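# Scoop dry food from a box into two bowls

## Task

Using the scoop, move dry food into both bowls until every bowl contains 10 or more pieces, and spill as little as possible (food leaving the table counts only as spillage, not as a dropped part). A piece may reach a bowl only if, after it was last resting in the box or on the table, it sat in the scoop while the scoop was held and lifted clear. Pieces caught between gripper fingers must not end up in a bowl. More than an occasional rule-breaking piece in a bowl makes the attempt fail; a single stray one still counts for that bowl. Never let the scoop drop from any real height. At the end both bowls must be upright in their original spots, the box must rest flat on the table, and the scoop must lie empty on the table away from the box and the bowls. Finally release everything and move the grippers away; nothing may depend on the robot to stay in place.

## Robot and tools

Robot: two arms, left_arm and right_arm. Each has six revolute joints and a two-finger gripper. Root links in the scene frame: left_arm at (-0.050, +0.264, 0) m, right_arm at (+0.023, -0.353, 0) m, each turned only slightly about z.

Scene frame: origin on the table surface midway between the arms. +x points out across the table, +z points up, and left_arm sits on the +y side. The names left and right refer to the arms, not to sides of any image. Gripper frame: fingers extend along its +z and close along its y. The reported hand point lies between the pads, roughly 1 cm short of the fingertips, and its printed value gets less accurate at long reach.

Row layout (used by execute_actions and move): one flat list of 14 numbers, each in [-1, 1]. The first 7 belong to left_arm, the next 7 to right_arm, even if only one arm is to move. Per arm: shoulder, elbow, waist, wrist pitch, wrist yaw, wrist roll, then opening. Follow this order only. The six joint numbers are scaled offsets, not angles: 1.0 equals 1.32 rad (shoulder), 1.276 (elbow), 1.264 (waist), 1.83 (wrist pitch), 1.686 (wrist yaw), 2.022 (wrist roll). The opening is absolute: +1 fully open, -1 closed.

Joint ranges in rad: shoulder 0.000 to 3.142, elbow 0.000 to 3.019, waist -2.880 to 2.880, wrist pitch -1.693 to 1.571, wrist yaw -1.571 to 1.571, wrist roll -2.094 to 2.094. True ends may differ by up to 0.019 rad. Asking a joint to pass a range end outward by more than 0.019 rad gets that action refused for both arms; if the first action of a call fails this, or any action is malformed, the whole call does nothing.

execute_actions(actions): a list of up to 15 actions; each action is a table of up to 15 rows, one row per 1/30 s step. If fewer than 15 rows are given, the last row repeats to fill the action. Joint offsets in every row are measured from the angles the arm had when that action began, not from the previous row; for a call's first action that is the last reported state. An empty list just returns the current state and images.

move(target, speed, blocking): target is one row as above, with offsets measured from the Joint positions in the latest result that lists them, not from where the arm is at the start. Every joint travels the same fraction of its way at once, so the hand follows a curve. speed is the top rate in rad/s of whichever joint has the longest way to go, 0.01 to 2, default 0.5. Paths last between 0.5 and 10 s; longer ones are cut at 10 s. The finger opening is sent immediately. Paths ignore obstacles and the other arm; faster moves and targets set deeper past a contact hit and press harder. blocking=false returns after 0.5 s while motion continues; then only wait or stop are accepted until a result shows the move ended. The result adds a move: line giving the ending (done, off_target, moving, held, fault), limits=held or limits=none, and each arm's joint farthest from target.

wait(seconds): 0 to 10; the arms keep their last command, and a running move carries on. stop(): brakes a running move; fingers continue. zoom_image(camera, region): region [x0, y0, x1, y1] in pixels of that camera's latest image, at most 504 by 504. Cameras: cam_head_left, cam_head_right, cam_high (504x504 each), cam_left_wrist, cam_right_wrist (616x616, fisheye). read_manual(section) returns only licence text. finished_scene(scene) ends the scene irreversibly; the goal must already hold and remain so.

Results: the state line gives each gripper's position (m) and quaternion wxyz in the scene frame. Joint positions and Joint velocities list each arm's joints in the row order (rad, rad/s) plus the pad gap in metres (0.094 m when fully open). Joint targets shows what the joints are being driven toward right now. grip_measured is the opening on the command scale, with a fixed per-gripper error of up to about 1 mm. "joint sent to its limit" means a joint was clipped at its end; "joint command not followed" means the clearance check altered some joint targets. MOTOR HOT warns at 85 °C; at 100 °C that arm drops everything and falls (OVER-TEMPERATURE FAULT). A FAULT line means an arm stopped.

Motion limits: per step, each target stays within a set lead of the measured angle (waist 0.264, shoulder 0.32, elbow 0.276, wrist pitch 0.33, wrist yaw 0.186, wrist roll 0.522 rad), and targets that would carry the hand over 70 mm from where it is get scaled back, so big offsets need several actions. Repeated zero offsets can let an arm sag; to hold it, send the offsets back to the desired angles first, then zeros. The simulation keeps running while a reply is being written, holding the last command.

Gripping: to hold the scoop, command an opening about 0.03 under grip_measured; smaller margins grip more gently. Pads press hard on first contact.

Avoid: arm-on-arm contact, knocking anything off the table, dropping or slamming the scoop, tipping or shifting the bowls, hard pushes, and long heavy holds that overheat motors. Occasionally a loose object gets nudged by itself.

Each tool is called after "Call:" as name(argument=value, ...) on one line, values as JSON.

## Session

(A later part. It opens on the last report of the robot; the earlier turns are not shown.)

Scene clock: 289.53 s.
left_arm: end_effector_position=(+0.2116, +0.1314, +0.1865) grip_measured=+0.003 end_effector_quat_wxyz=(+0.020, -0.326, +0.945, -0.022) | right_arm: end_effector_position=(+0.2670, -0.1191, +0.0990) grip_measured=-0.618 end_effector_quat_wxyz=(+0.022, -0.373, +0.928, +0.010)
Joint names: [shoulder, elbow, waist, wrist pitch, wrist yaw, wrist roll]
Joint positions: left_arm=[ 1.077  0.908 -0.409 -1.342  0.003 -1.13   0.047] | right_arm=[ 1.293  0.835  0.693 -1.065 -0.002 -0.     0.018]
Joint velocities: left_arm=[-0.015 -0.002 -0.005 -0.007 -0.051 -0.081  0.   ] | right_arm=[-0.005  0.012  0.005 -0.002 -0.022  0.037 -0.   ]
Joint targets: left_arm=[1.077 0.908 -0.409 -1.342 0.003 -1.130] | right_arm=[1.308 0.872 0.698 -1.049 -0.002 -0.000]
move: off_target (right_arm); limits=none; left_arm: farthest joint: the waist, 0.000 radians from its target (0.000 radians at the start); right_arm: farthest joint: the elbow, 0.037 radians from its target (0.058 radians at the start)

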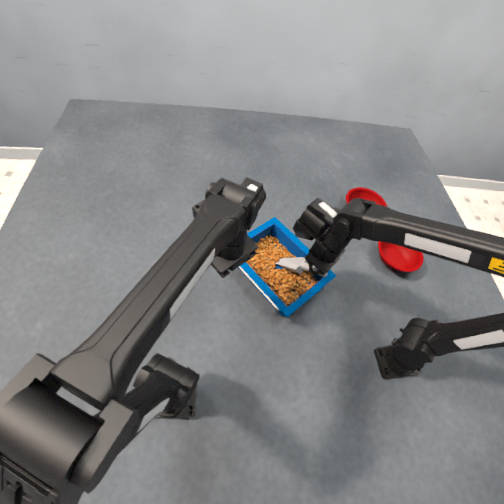

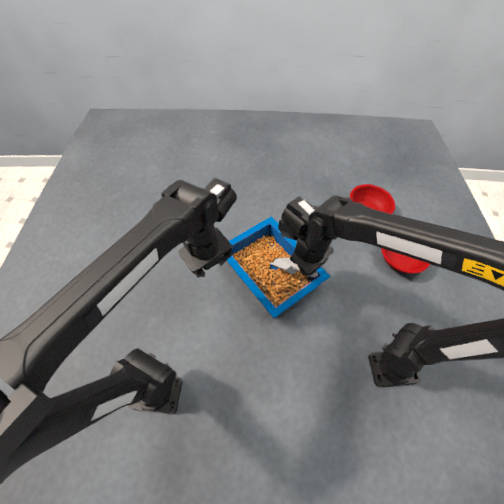

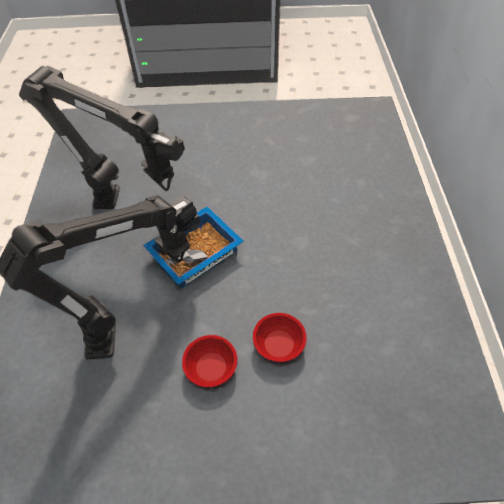

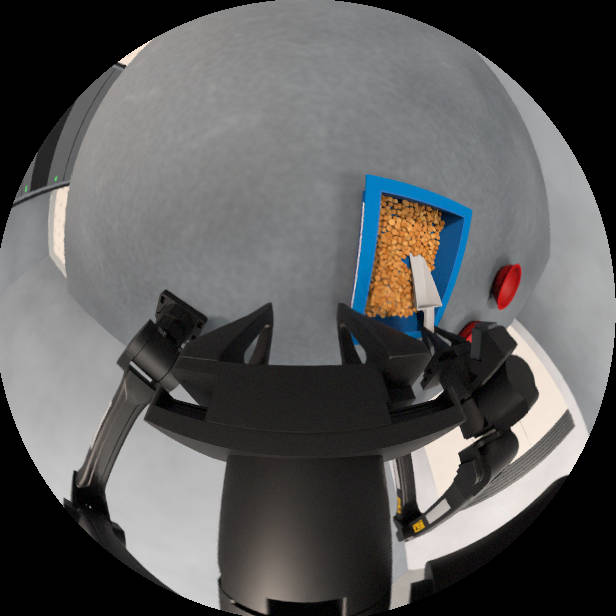

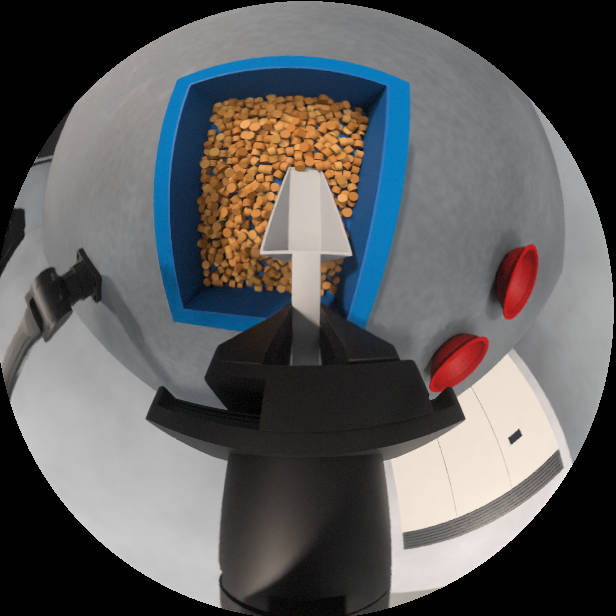

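Call:
move(target=[0,0,0,0,0,0,0.0, 0.0502,-0.0719,0.004,0.2266,0,0,-0.65], speed=0.2)

Scene clock: 297.90 s.
left_arm: end_effector_position=(+0.2116, +0.1314, +0.1865) grip_measured=+0.003 end_effector_quat_wxyz=(+0.020, -0.326, +0.945, -0.022) | right_arm: end_effector_position=(+0.3047, -0.0830, +0.0641) grip_measured=-0.618 end_effector_quat_wxyz=(+0.136, -0.369, +0.918, +0.055)
Joint names: [shoulder, elbow, waist, wrist pitch, wrist yaw, wrist roll]
Joint positions: left_arm=[ 1.077  0.908 -0.409 -1.342  0.003 -1.13   0.047] | right_arm=[ 1.345  0.746  0.693 -0.677 -0.002 -0.     0.018]
Joint velocities: left_arm=[-0.005 -0.012 -0.024  0.007  0.007 -0.066 -0.001] | right_arm=[-0.005 -0.007 -0.005  0.007 -0.037  0.007  0.001]
Joint targets: left_arm=[1.077 0.908 -0.409 -1.342 0.003 -1.130] | right_arm=[1.359 0.743 0.698 -0.650 -0.002 -0.000]
move: off_target (right_arm); limits=none; left_arm: farthest joint: the waist, 0.000 radians from its target (0.000 radians at the start); right_arm: farthest joint: the wrist pitch, 0.027 radians from its target (0.414 radians at the start)

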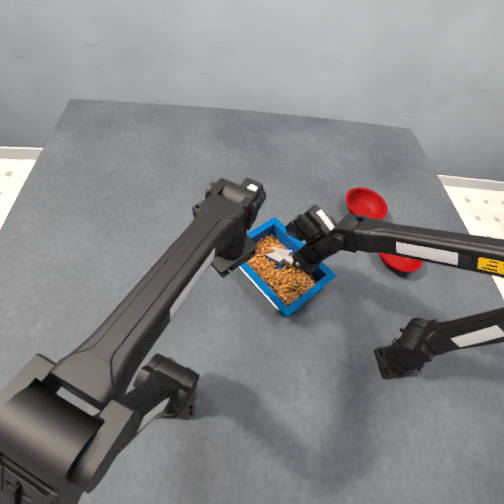

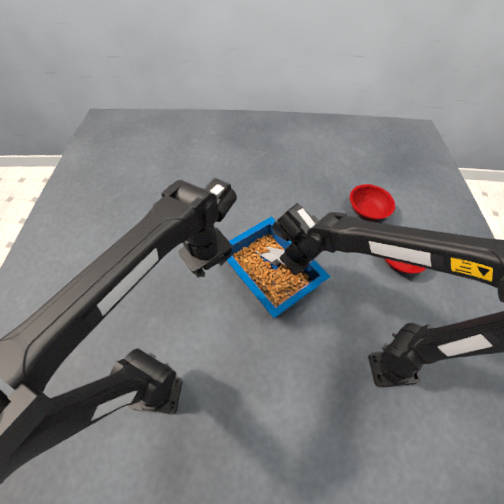

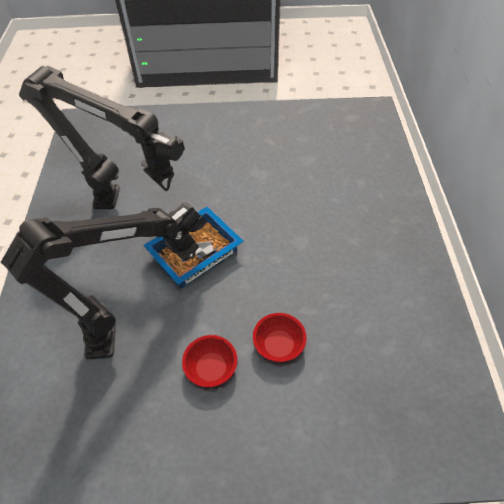

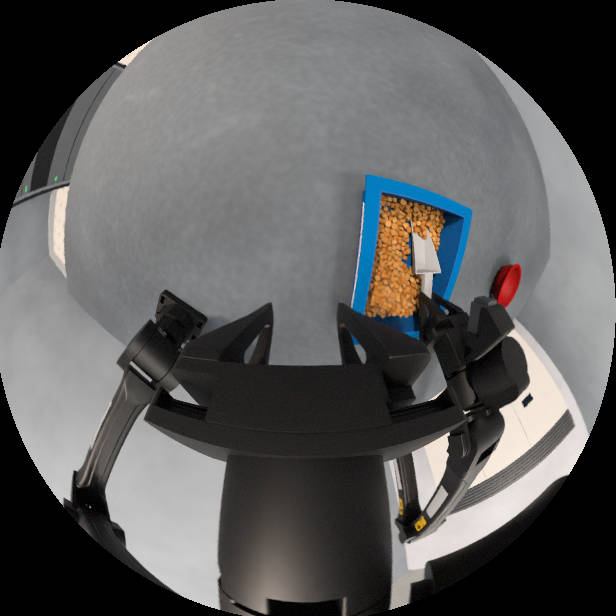

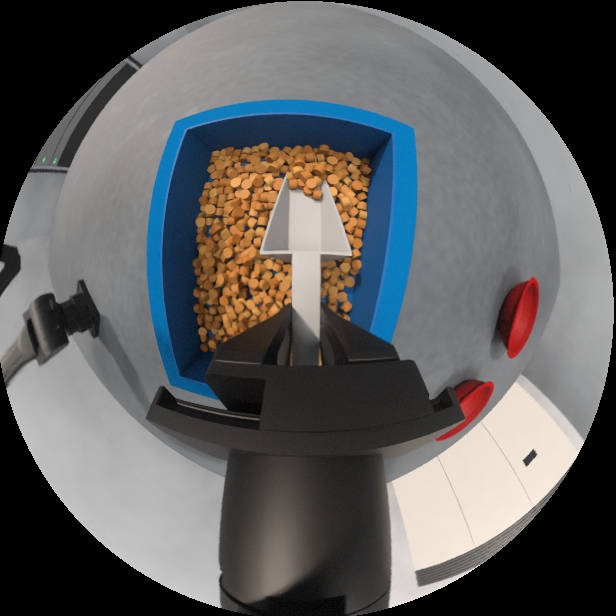

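Call:
zoom_image(camera="cam_right_wrist", region=[200, 100, 420, 320])

Call:
zoom_image(camera="cam_left_wrist", region=[360, 170, 480, 330])

Region (200, 100, 420, 320) of cam_right_wrist's 616x616 image, scaled by 2.291, with more detail than that image has.

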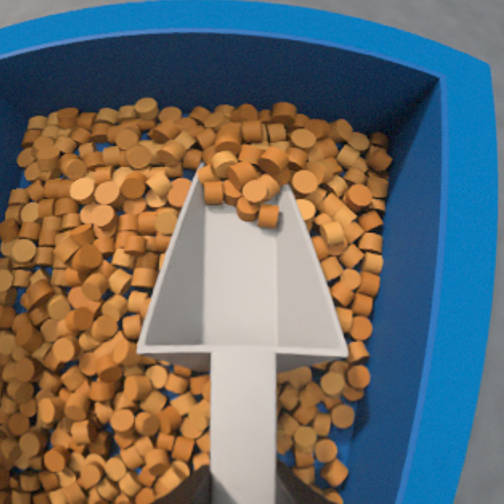

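Region (360, 170, 480, 330) of cam_left_wrist's 616x616 image, scaled by 3.150, with more detail than that image has; it fills the left 378 columns of this view, and the rest is white.

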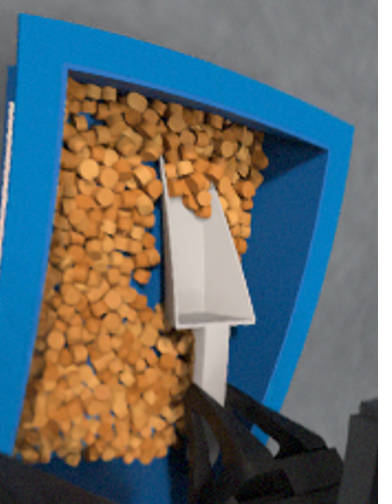

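Call:
move(target=[0,0,0,0,0,0,0.0, -0.013,-0.0539,0.004,0.0915,0,0,-0.65], speed=0.15)

Scene clock: 310.77 s.
left_arm: end_effector_position=(+0.2116, +0.1314, +0.1865) grip_measured=+0.003 end_effector_quat_wxyz=(+0.020, -0.326, +0.945, -0.022) | right_arm: end_effector_position=(+0.3072, -0.0806, +0.0528) grip_measured=-0.618 end_effector_quat_wxyz=(+0.174, -0.366, +0.911, +0.071)
Joint names: [shoulder, elbow, waist, wrist pitch, wrist yaw, wrist roll]
Joint positions: left_arm=[ 1.077  0.908 -0.409 -1.342  0.003 -1.13   0.047] | right_arm=[ 1.337  0.68   0.693 -0.535 -0.002 -0.     0.018]
Joint velocities: left_arm=[-0.015 -0.012  0.005  0.007  0.022 -0.066  0.   ] | right_arm=[-0.015  0.002 -0.015 -0.012 -0.037 -0.066 -0.001]
Joint targets: left_arm=[1.077 0.908 -0.409 -1.342 0.003 -1.130] | right_arm=[1.328 0.677 0.698 -0.510 -0.002 -0.000]
move: off_target (right_arm); limits=none; left_arm: farthest joint: the waist, 0.000 radians from its target (0.000 radians at the start); right_arm: farthest joint: the wrist pitch, 0.026 radians from its target (0.168 radians at the start)

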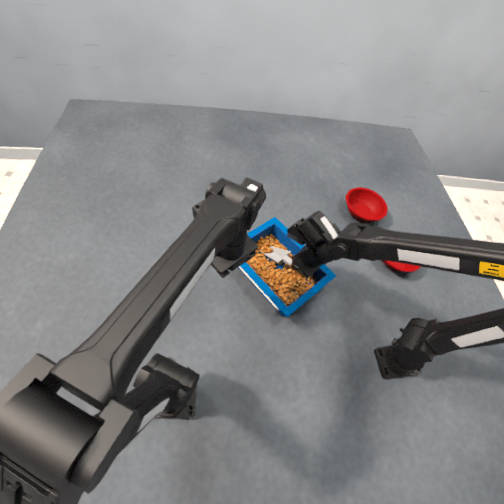

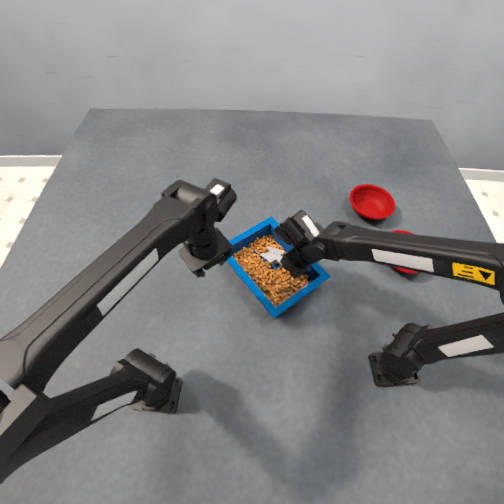

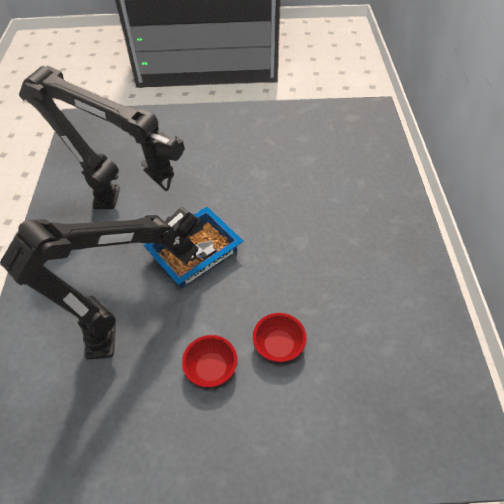

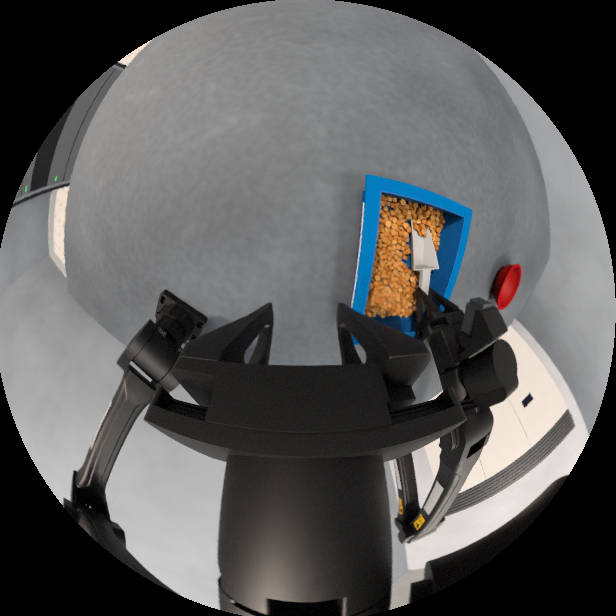

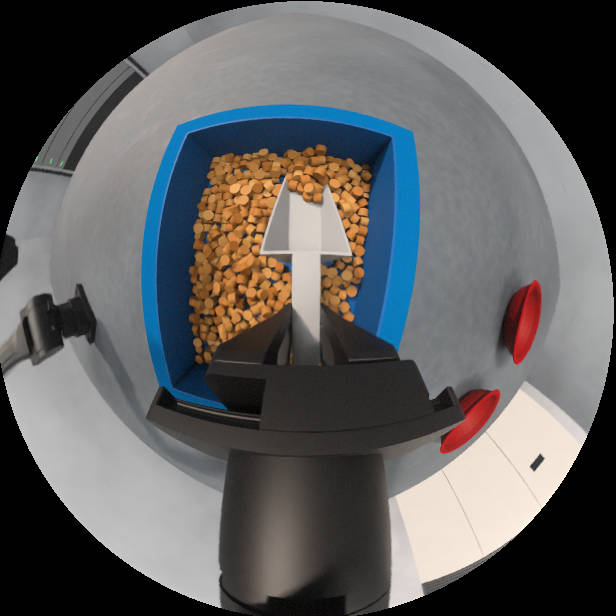

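Call:
zoom_image(camera="cam_right_wrist", region=[230, 110, 400, 280])

Call:
zoom_image(camera="cam_left_wrist", region=[360, 170, 480, 330])

Region (230, 110, 400, 280) of cam_right_wrist's 616x616 image, scaled by 2.965, with more detail than that image has.

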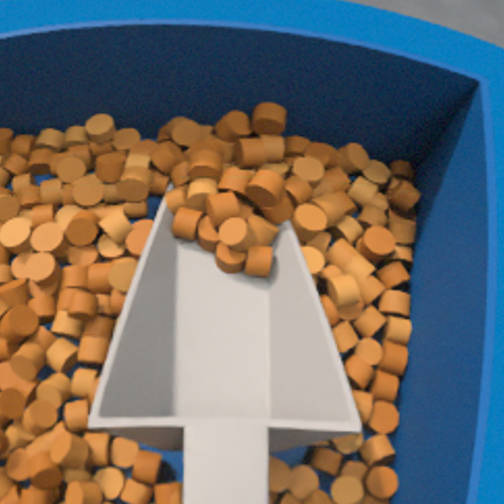

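Region (360, 170, 480, 330) of cam_left_wrist's 616x616 image, scaled by 3.150, with more detail than that image has; it fills the left 378 columns of this view, and the rest is white.

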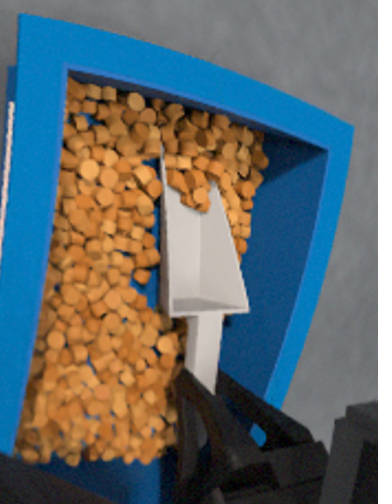

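Call:
move(target=[0,0,0,0,0,0,0.0, -0.1314,-0.2128,0.004,0.262,0,0,-0.65], speed=0.3)

Scene clock: 331.43 s.
left_arm: end_effector_position=(+0.2116, +0.1314, +0.1865) grip_measured=+0.003 end_effector_quat_wxyz=(+0.020, -0.326, +0.945, -0.022) | right_arm: end_effector_position=(+0.2952, -0.0921, +0.0585) grip_measured=-0.618 end_effector_quat_wxyz=(+0.329, -0.349, +0.867, +0.133)
Joint names: [shoulder, elbow, waist, wrist pitch, wrist yaw, wrist roll]
Joint positions: left_arm=[ 1.077  0.908 -0.409 -1.342  0.003 -1.13   0.047] | right_arm=[ 1.171  0.41   0.693 -0.084 -0.002 -0.     0.018]
Joint velocities: left_arm=[-0.005  0.012  0.005 -0.002 -0.051 -0.022 -0.001] | right_arm=[-0.005  0.002 -0.005 -0.012 -0.066  0.022 -0.001]
Joint targets: left_arm=[1.077 0.908 -0.409 -1.342 0.003 -1.130] | right_arm=[1.164 0.409 0.698 -0.056 -0.002 -0.000]
move: off_target (right_arm); limits=none; left_arm: farthest joint: the waist, 0.000 radians from its target (0.000 radians at the start); right_arm: farthest joint: the wrist pitch, 0.029 radians from its target (0.480 radians at the start)

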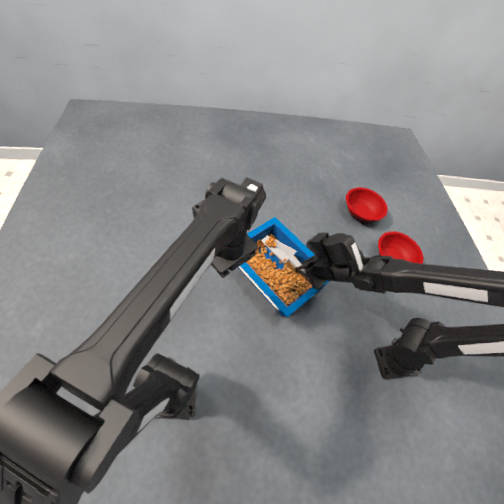

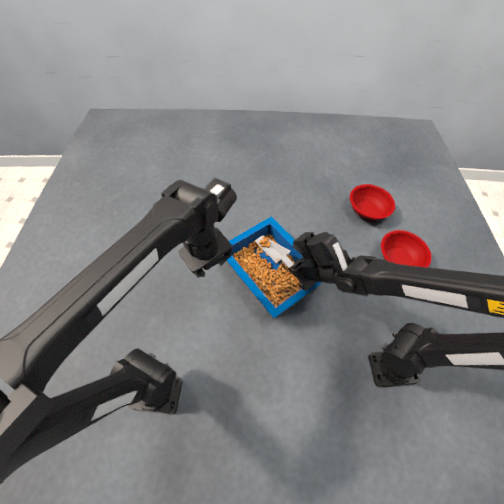

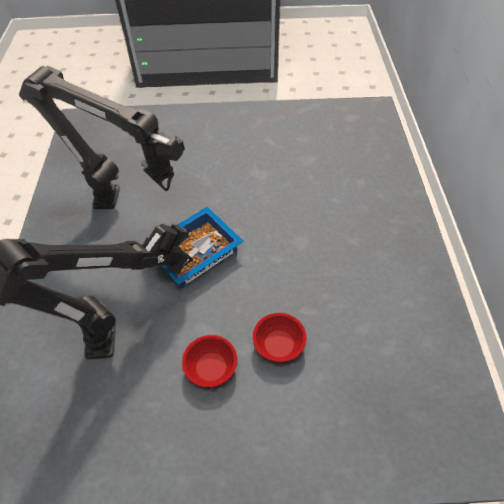

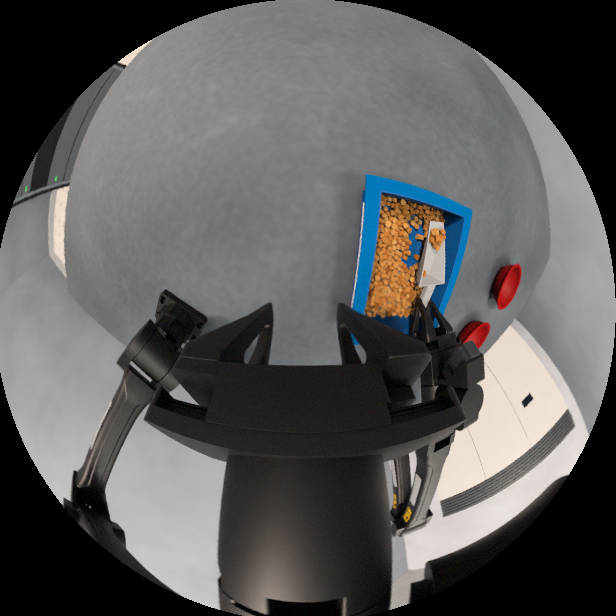

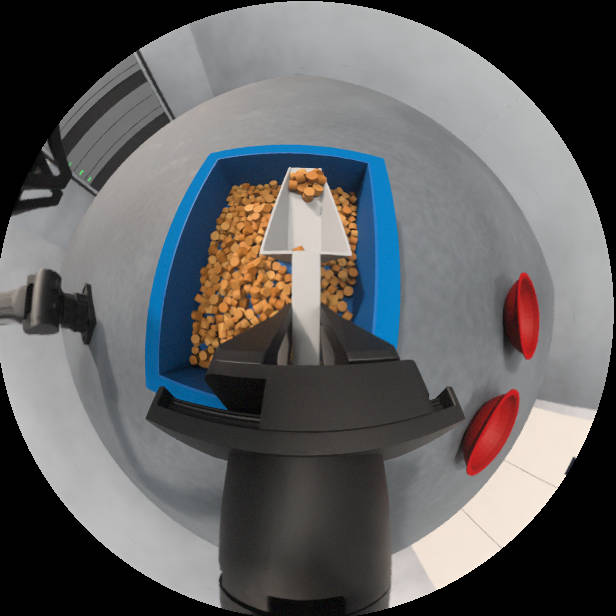

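Call:
zoom_image(camera="cam_right_wrist", region=[250, 150, 370, 270])

Region (250, 150, 370, 270) of cam_right_wrist's 616x616 image, scaled by 4.200, with more detail than that image has.

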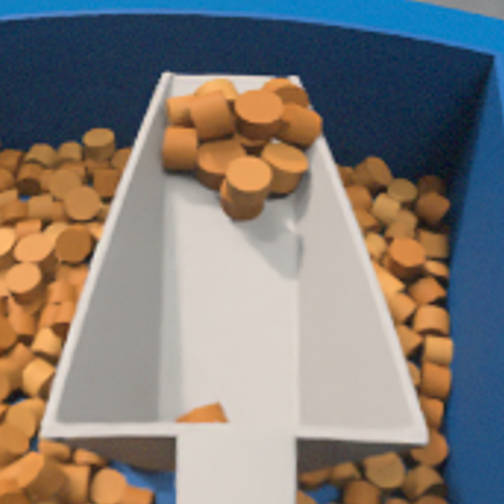

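Call:
move(target=[0,0,0,0,0,0,0.0, -0.2575,-0.055,0.004,0.016,0,0,-0.65], speed=0.3)

Scene clock: 346.63 s.
left_arm: end_effector_position=(+0.2116, +0.1314, +0.1865) grip_measured=+0.003 end_effector_quat_wxyz=(+0.020, -0.326, +0.945, -0.022) | right_arm: end_effector_position=(+0.2836, -0.1032, +0.1431) grip_measured=-0.618 end_effector_quat_wxyz=(+0.443, -0.328, +0.815, +0.179)
Joint names: [shoulder, elbow, waist, wrist pitch, wrist yaw, wrist roll]
Joint positions: left_arm=[ 1.077  0.908 -0.409 -1.342  0.003 -1.13   0.047] | right_arm=[ 0.832  0.343  0.693 -0.084 -0.002 -0.     0.018]
Joint velocities: left_arm=[ 0.005 -0.002  0.024  0.002  0.007  0.037  0.001] | right_arm=[ 0.005 -0.012 -0.015  0.002 -0.007  0.007  0.001]
Joint targets: left_arm=[1.077 0.908 -0.409 -1.342 0.003 -1.130] | right_arm=[0.831 0.340 0.698 -0.055 -0.002 -0.000]
move: off_target (right_arm); limits=none; left_arm: farthest joint: the waist, 0.000 radians from its target (0.000 radians at the start); right_arm: farthest joint: the wrist pitch, 0.030 radians from its target (0.030 radians at the start)

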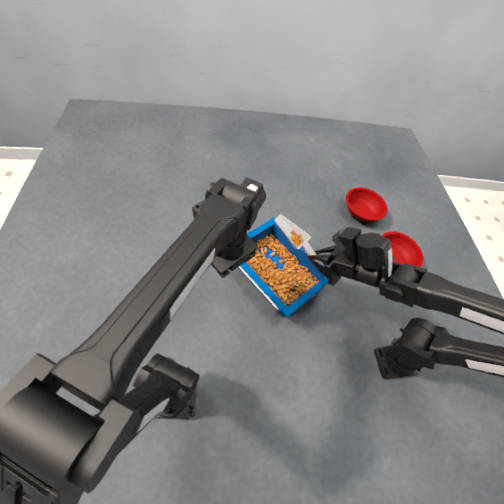

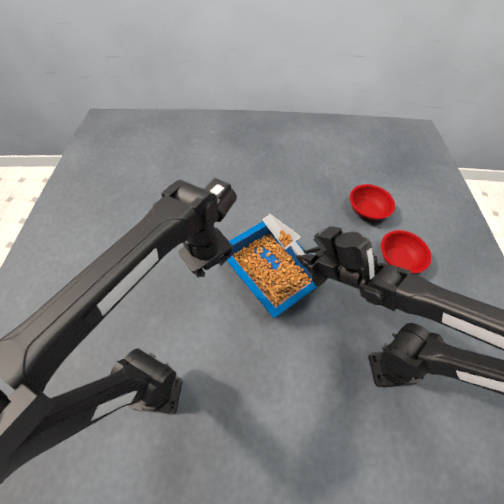

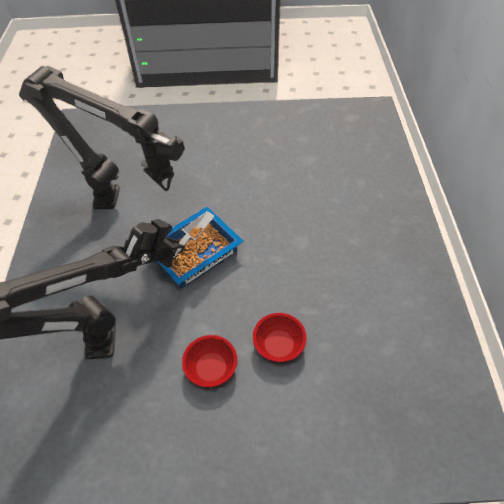

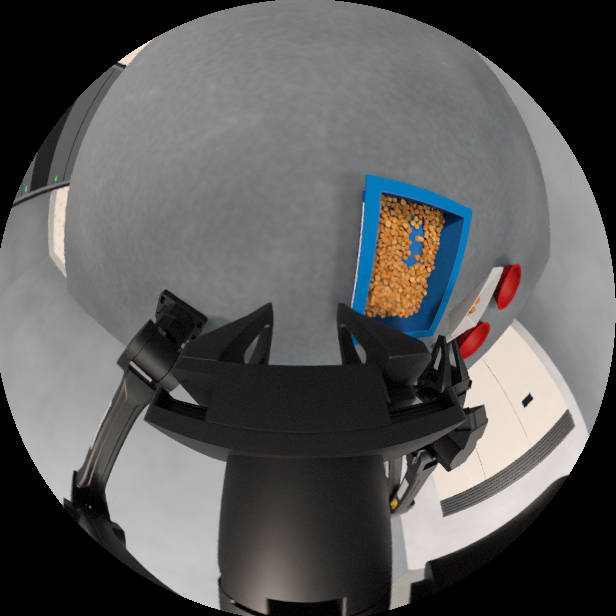

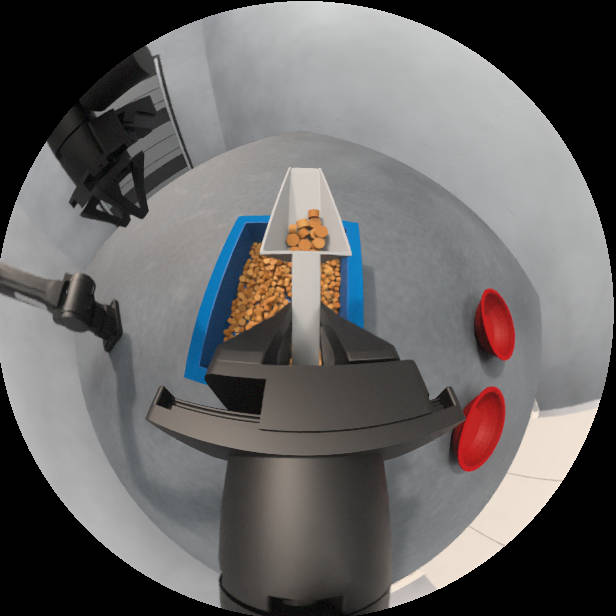

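Call:
zoom_image(camera="cam_right_wrist", region=[255, 160, 360, 265])

Region (255, 160, 360, 265) of cam_right_wrist's 616x616 image, scaled by 4.800, with more detail than that image has.

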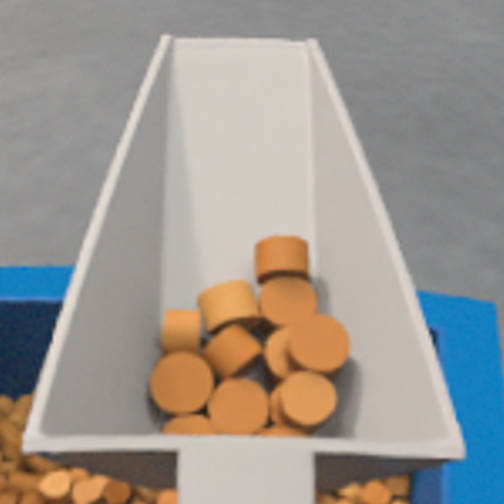

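Call:
move(target=[0,0,0,0,0,0,0.0, 0.2495,0.196,-0.665,-0.091,0,0,-0.65], speed=0.5)

Scene clock: 375.97 s.
left_arm: end_effector_position=(+0.2116, +0.1314, +0.1865) grip_measured=+0.003 end_effector_quat_wxyz=(+0.020, -0.326, +0.945, -0.022) | right_arm: end_effector_position=(+0.4300, -0.3814, +0.1023) grip_measured=-0.618 end_effector_quat_wxyz=(+0.356, +0.032, +0.934, -0.012)
Joint names: [shoulder, elbow, waist, wrist pitch, wrist yaw, wrist roll]
Joint positions: left_arm=[ 1.077  0.908 -0.409 -1.342  0.003 -1.13   0.047] | right_arm=[ 1.155  0.546 -0.141 -0.234 -0.002 -0.     0.018]
Joint velocities: left_arm=[-0.005 -0.002 -0.015 -0.007 -0.081  0.037  0.001] | right_arm=[ 0.005  0.007  0.005 -0.007 -0.007 -0.125 -0.   ]
Joint targets: left_arm=[1.077 0.908 -0.409 -1.342 0.003 -1.130] | right_arm=[1.162 0.593 -0.147 -0.251 -0.002 -0.000]
move: off_target (right_arm); limits=none; left_arm: farthest joint: the waist, 0.000 radians from its target (0.000 radians at the start); right_arm: farthest joint: the elbow, 0.047 radians from its target (0.250 radians at the start)

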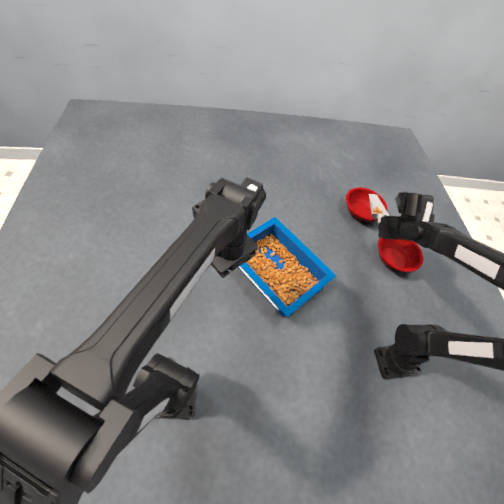

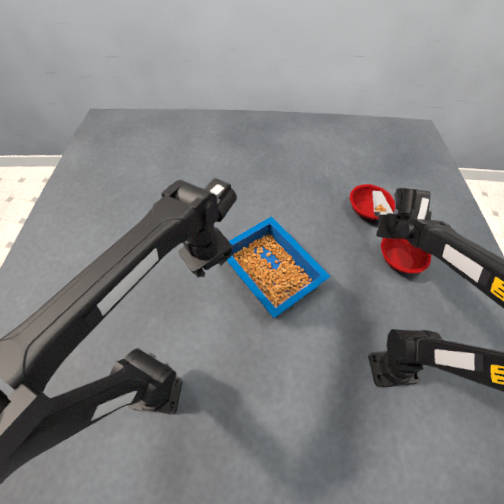

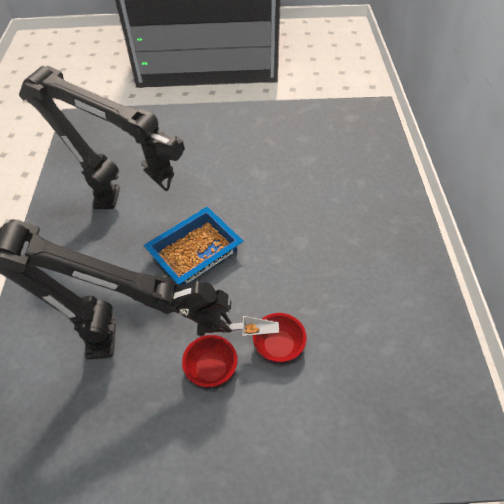

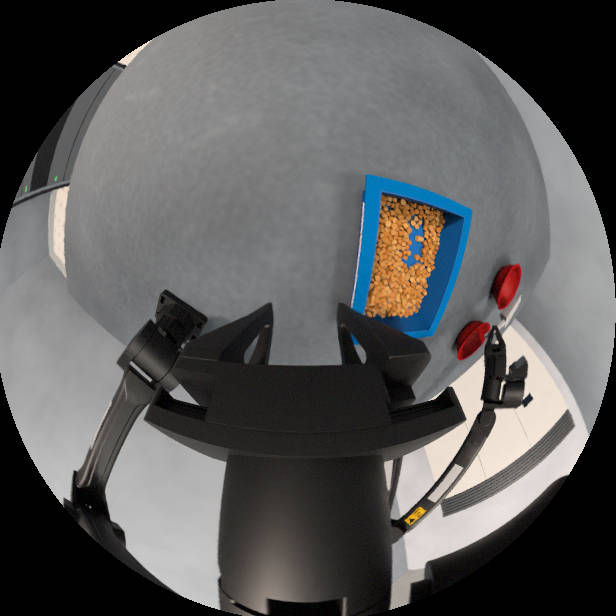

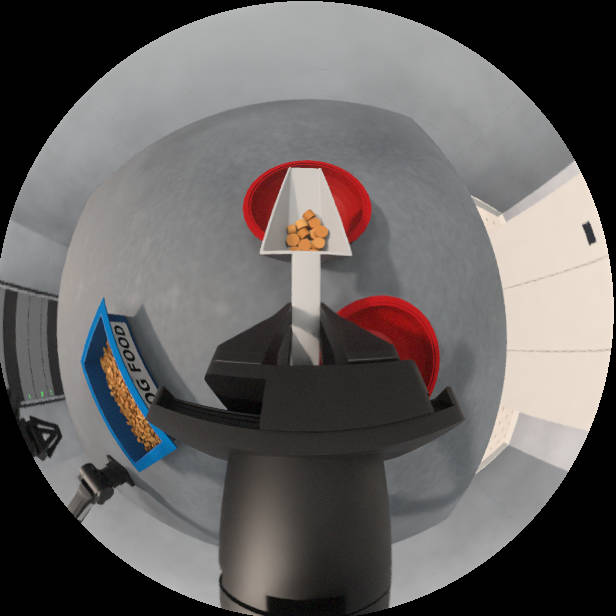

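Call:
move(target=[0,0,0,0,0,0,0.0, 0.3955,0.702,-0.003,-0.687,0,0,-0.65], speed=0.5)

Scene clock: 405.67 s.
left_arm: end_effector_position=(+0.2116, +0.1314, +0.1865) grip_measured=+0.003 end_effector_quat_wxyz=(+0.020, -0.326, +0.945, -0.022) | right_arm: end_effector_position=(+0.4735, -0.3845, +0.1608) grip_measured=-0.618 end_effector_quat_wxyz=(-0.082, +0.035, +0.996, +0.004)
Joint names: [shoulder, elbow, waist, wrist pitch, wrist yaw, wrist roll]
Joint positions: left_arm=[ 1.077  0.908 -0.409 -1.342  0.003 -1.13   0.047] | right_arm=[ 1.659  1.399 -0.141 -1.475 -0.002 -0.     0.018]
Joint velocities: left_arm=[-0.005 -0.012 -0.015 -0.007  0.007  0.051 -0.001] | right_arm=[-0.005 -0.007 -0.015  0.002  0.007 -0.007 -0.002]
Joint targets: left_arm=[1.077 0.908 -0.409 -1.342 0.003 -1.130] | right_arm=[1.678 1.442 -0.144 -1.491 -0.002 -0.000]
move: off_target (right_arm); limits=none; left_arm: farthest joint: the waist, 0.000 radians from its target (0.000 radians at the start); right_arm: farthest joint: the elbow, 0.043 radians from its target (0.895 radians at the start)

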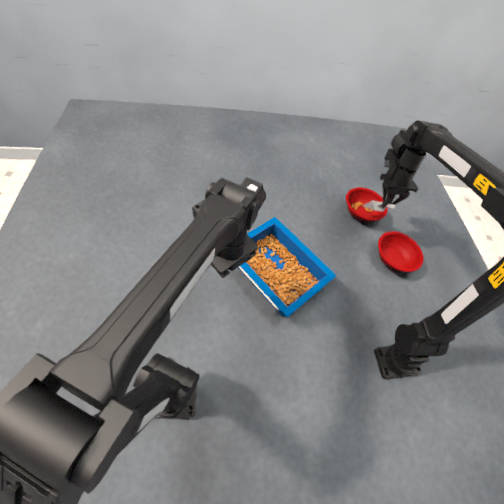

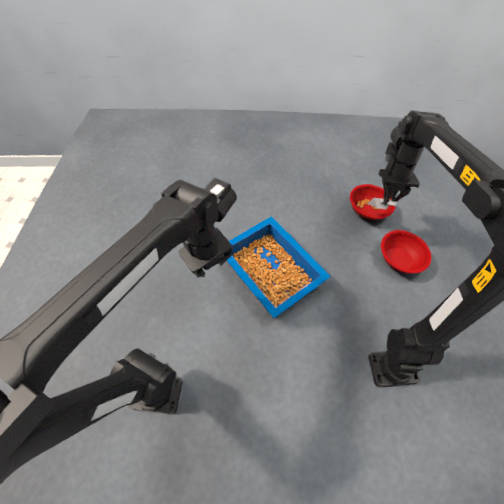

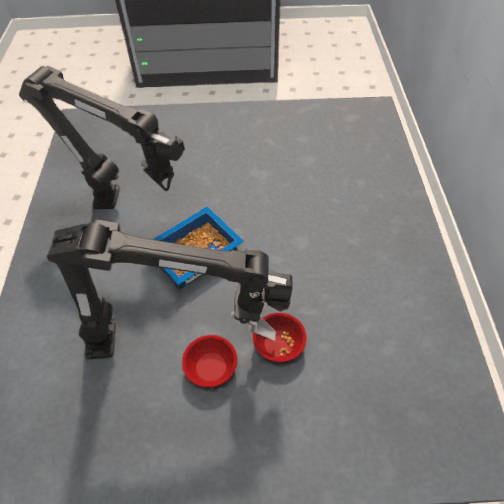

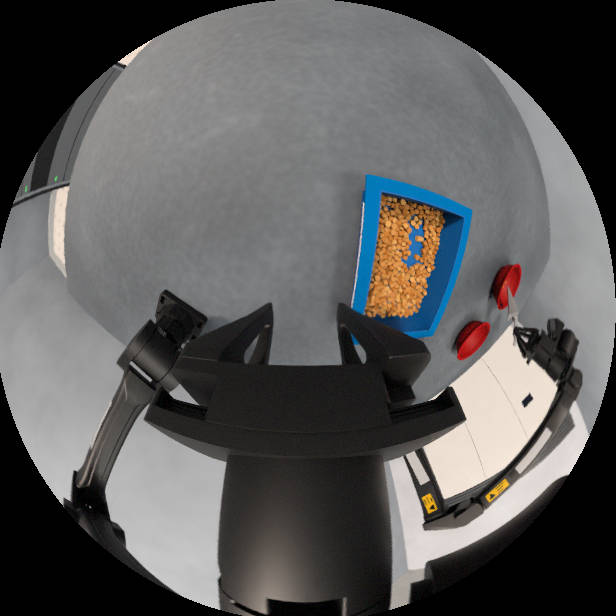

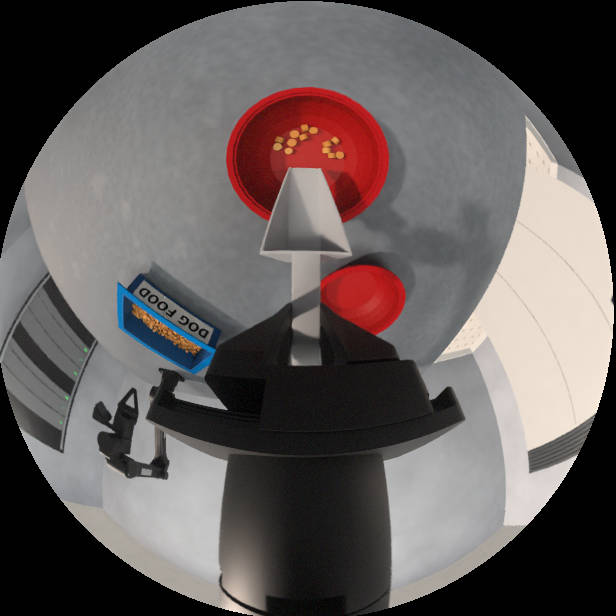

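Call:
execute_actions(actions=[])

Scene clock: 425.97 s.
left_arm: end_effector_position=(+0.2116, +0.1314, +0.1865) grip_measured=+0.003 end_effector_quat_wxyz=(+0.020, -0.326, +0.945, -0.022) | right_arm: end_effector_position=(+0.4735, -0.3845, +0.1608) grip_measured=-0.618 end_effector_quat_wxyz=(-0.082, +0.035, +0.996, +0.004)
Joint names: [shoulder, elbow, waist, wrist pitch, wrist yaw, wrist roll]
Joint positions: left_arm=[ 1.077  0.908 -0.409 -1.342  0.003 -1.13   0.047] | right_arm=[ 1.659  1.399 -0.141 -1.475 -0.002 -0.     0.018]
Joint velocities: left_arm=[-0.015 -0.002  0.005 -0.007 -0.022  0.022  0.   ] | right_arm=[ 0.005 -0.007 -0.024  0.012 -0.022  0.051  0.   ]
Joint targets: left_arm=[1.077 0.908 -0.409 -1.342 0.003 -1.130] | right_arm=[1.678 1.442 -0.144 -1.491 -0.002 -0.000]

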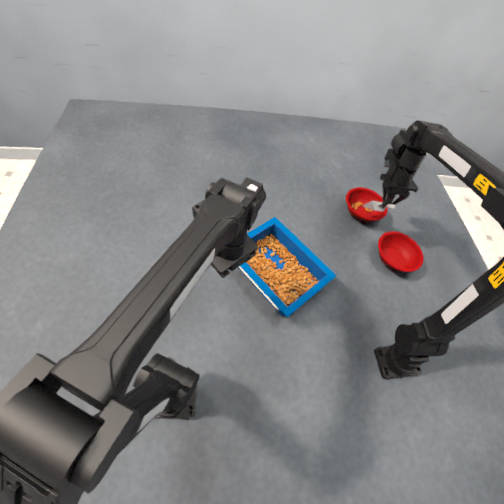

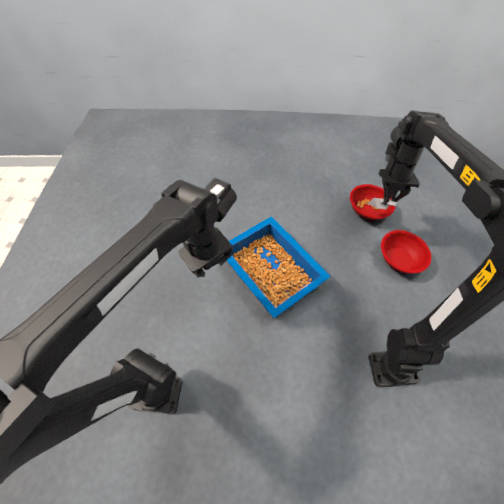

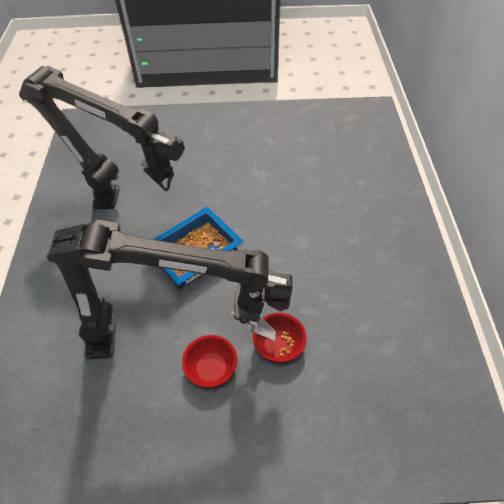

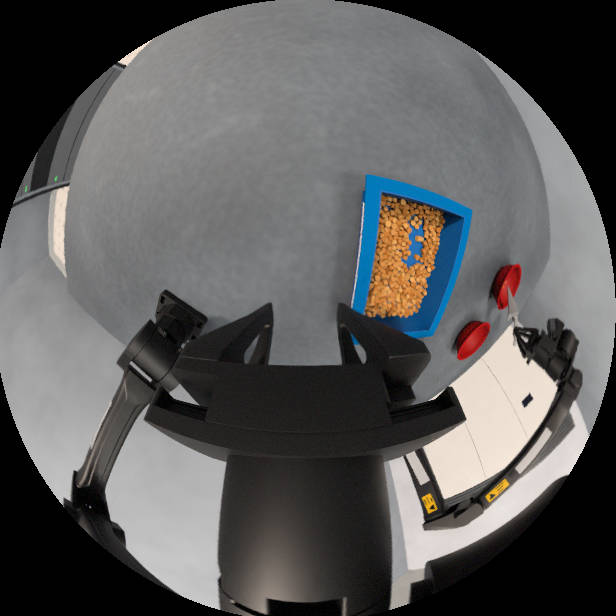

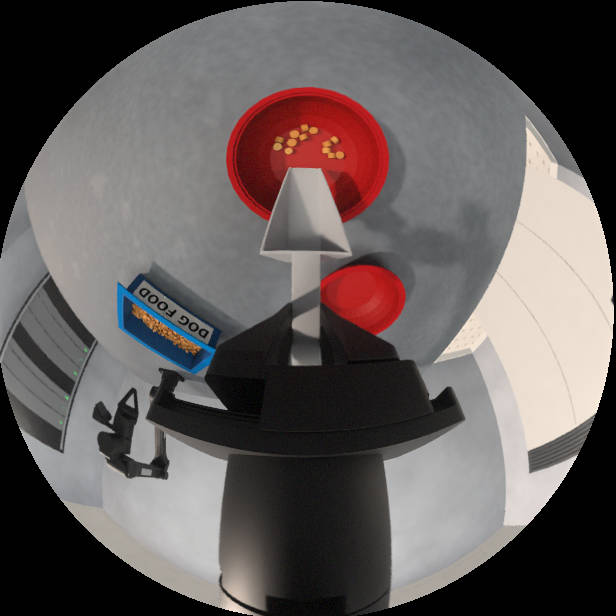

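Call:
zoom_image(camera="cam_right_wrist", region=[255, 105, 365, 185])

Call:
zoom_image(camera="cam_high", region=[255, 315, 310, 365])

Region (255, 105, 365, 185) of cam_right_wrist's 616x616 image, scaled by 4.582, with more detail than that image has; it fills the top 367 rows of this view, and the rest is white.

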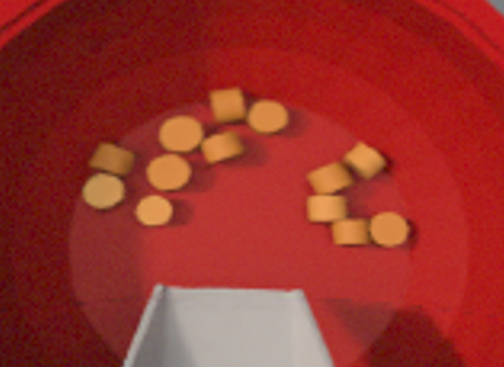

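Region (255, 315, 310, 365) of cam_high's 504x504 image, scaled by 9.164, with more detail than that image has; it fills the top 458 rows of this view, and the rest is white.

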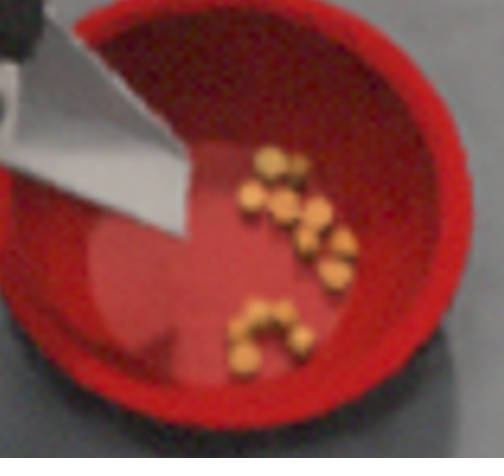

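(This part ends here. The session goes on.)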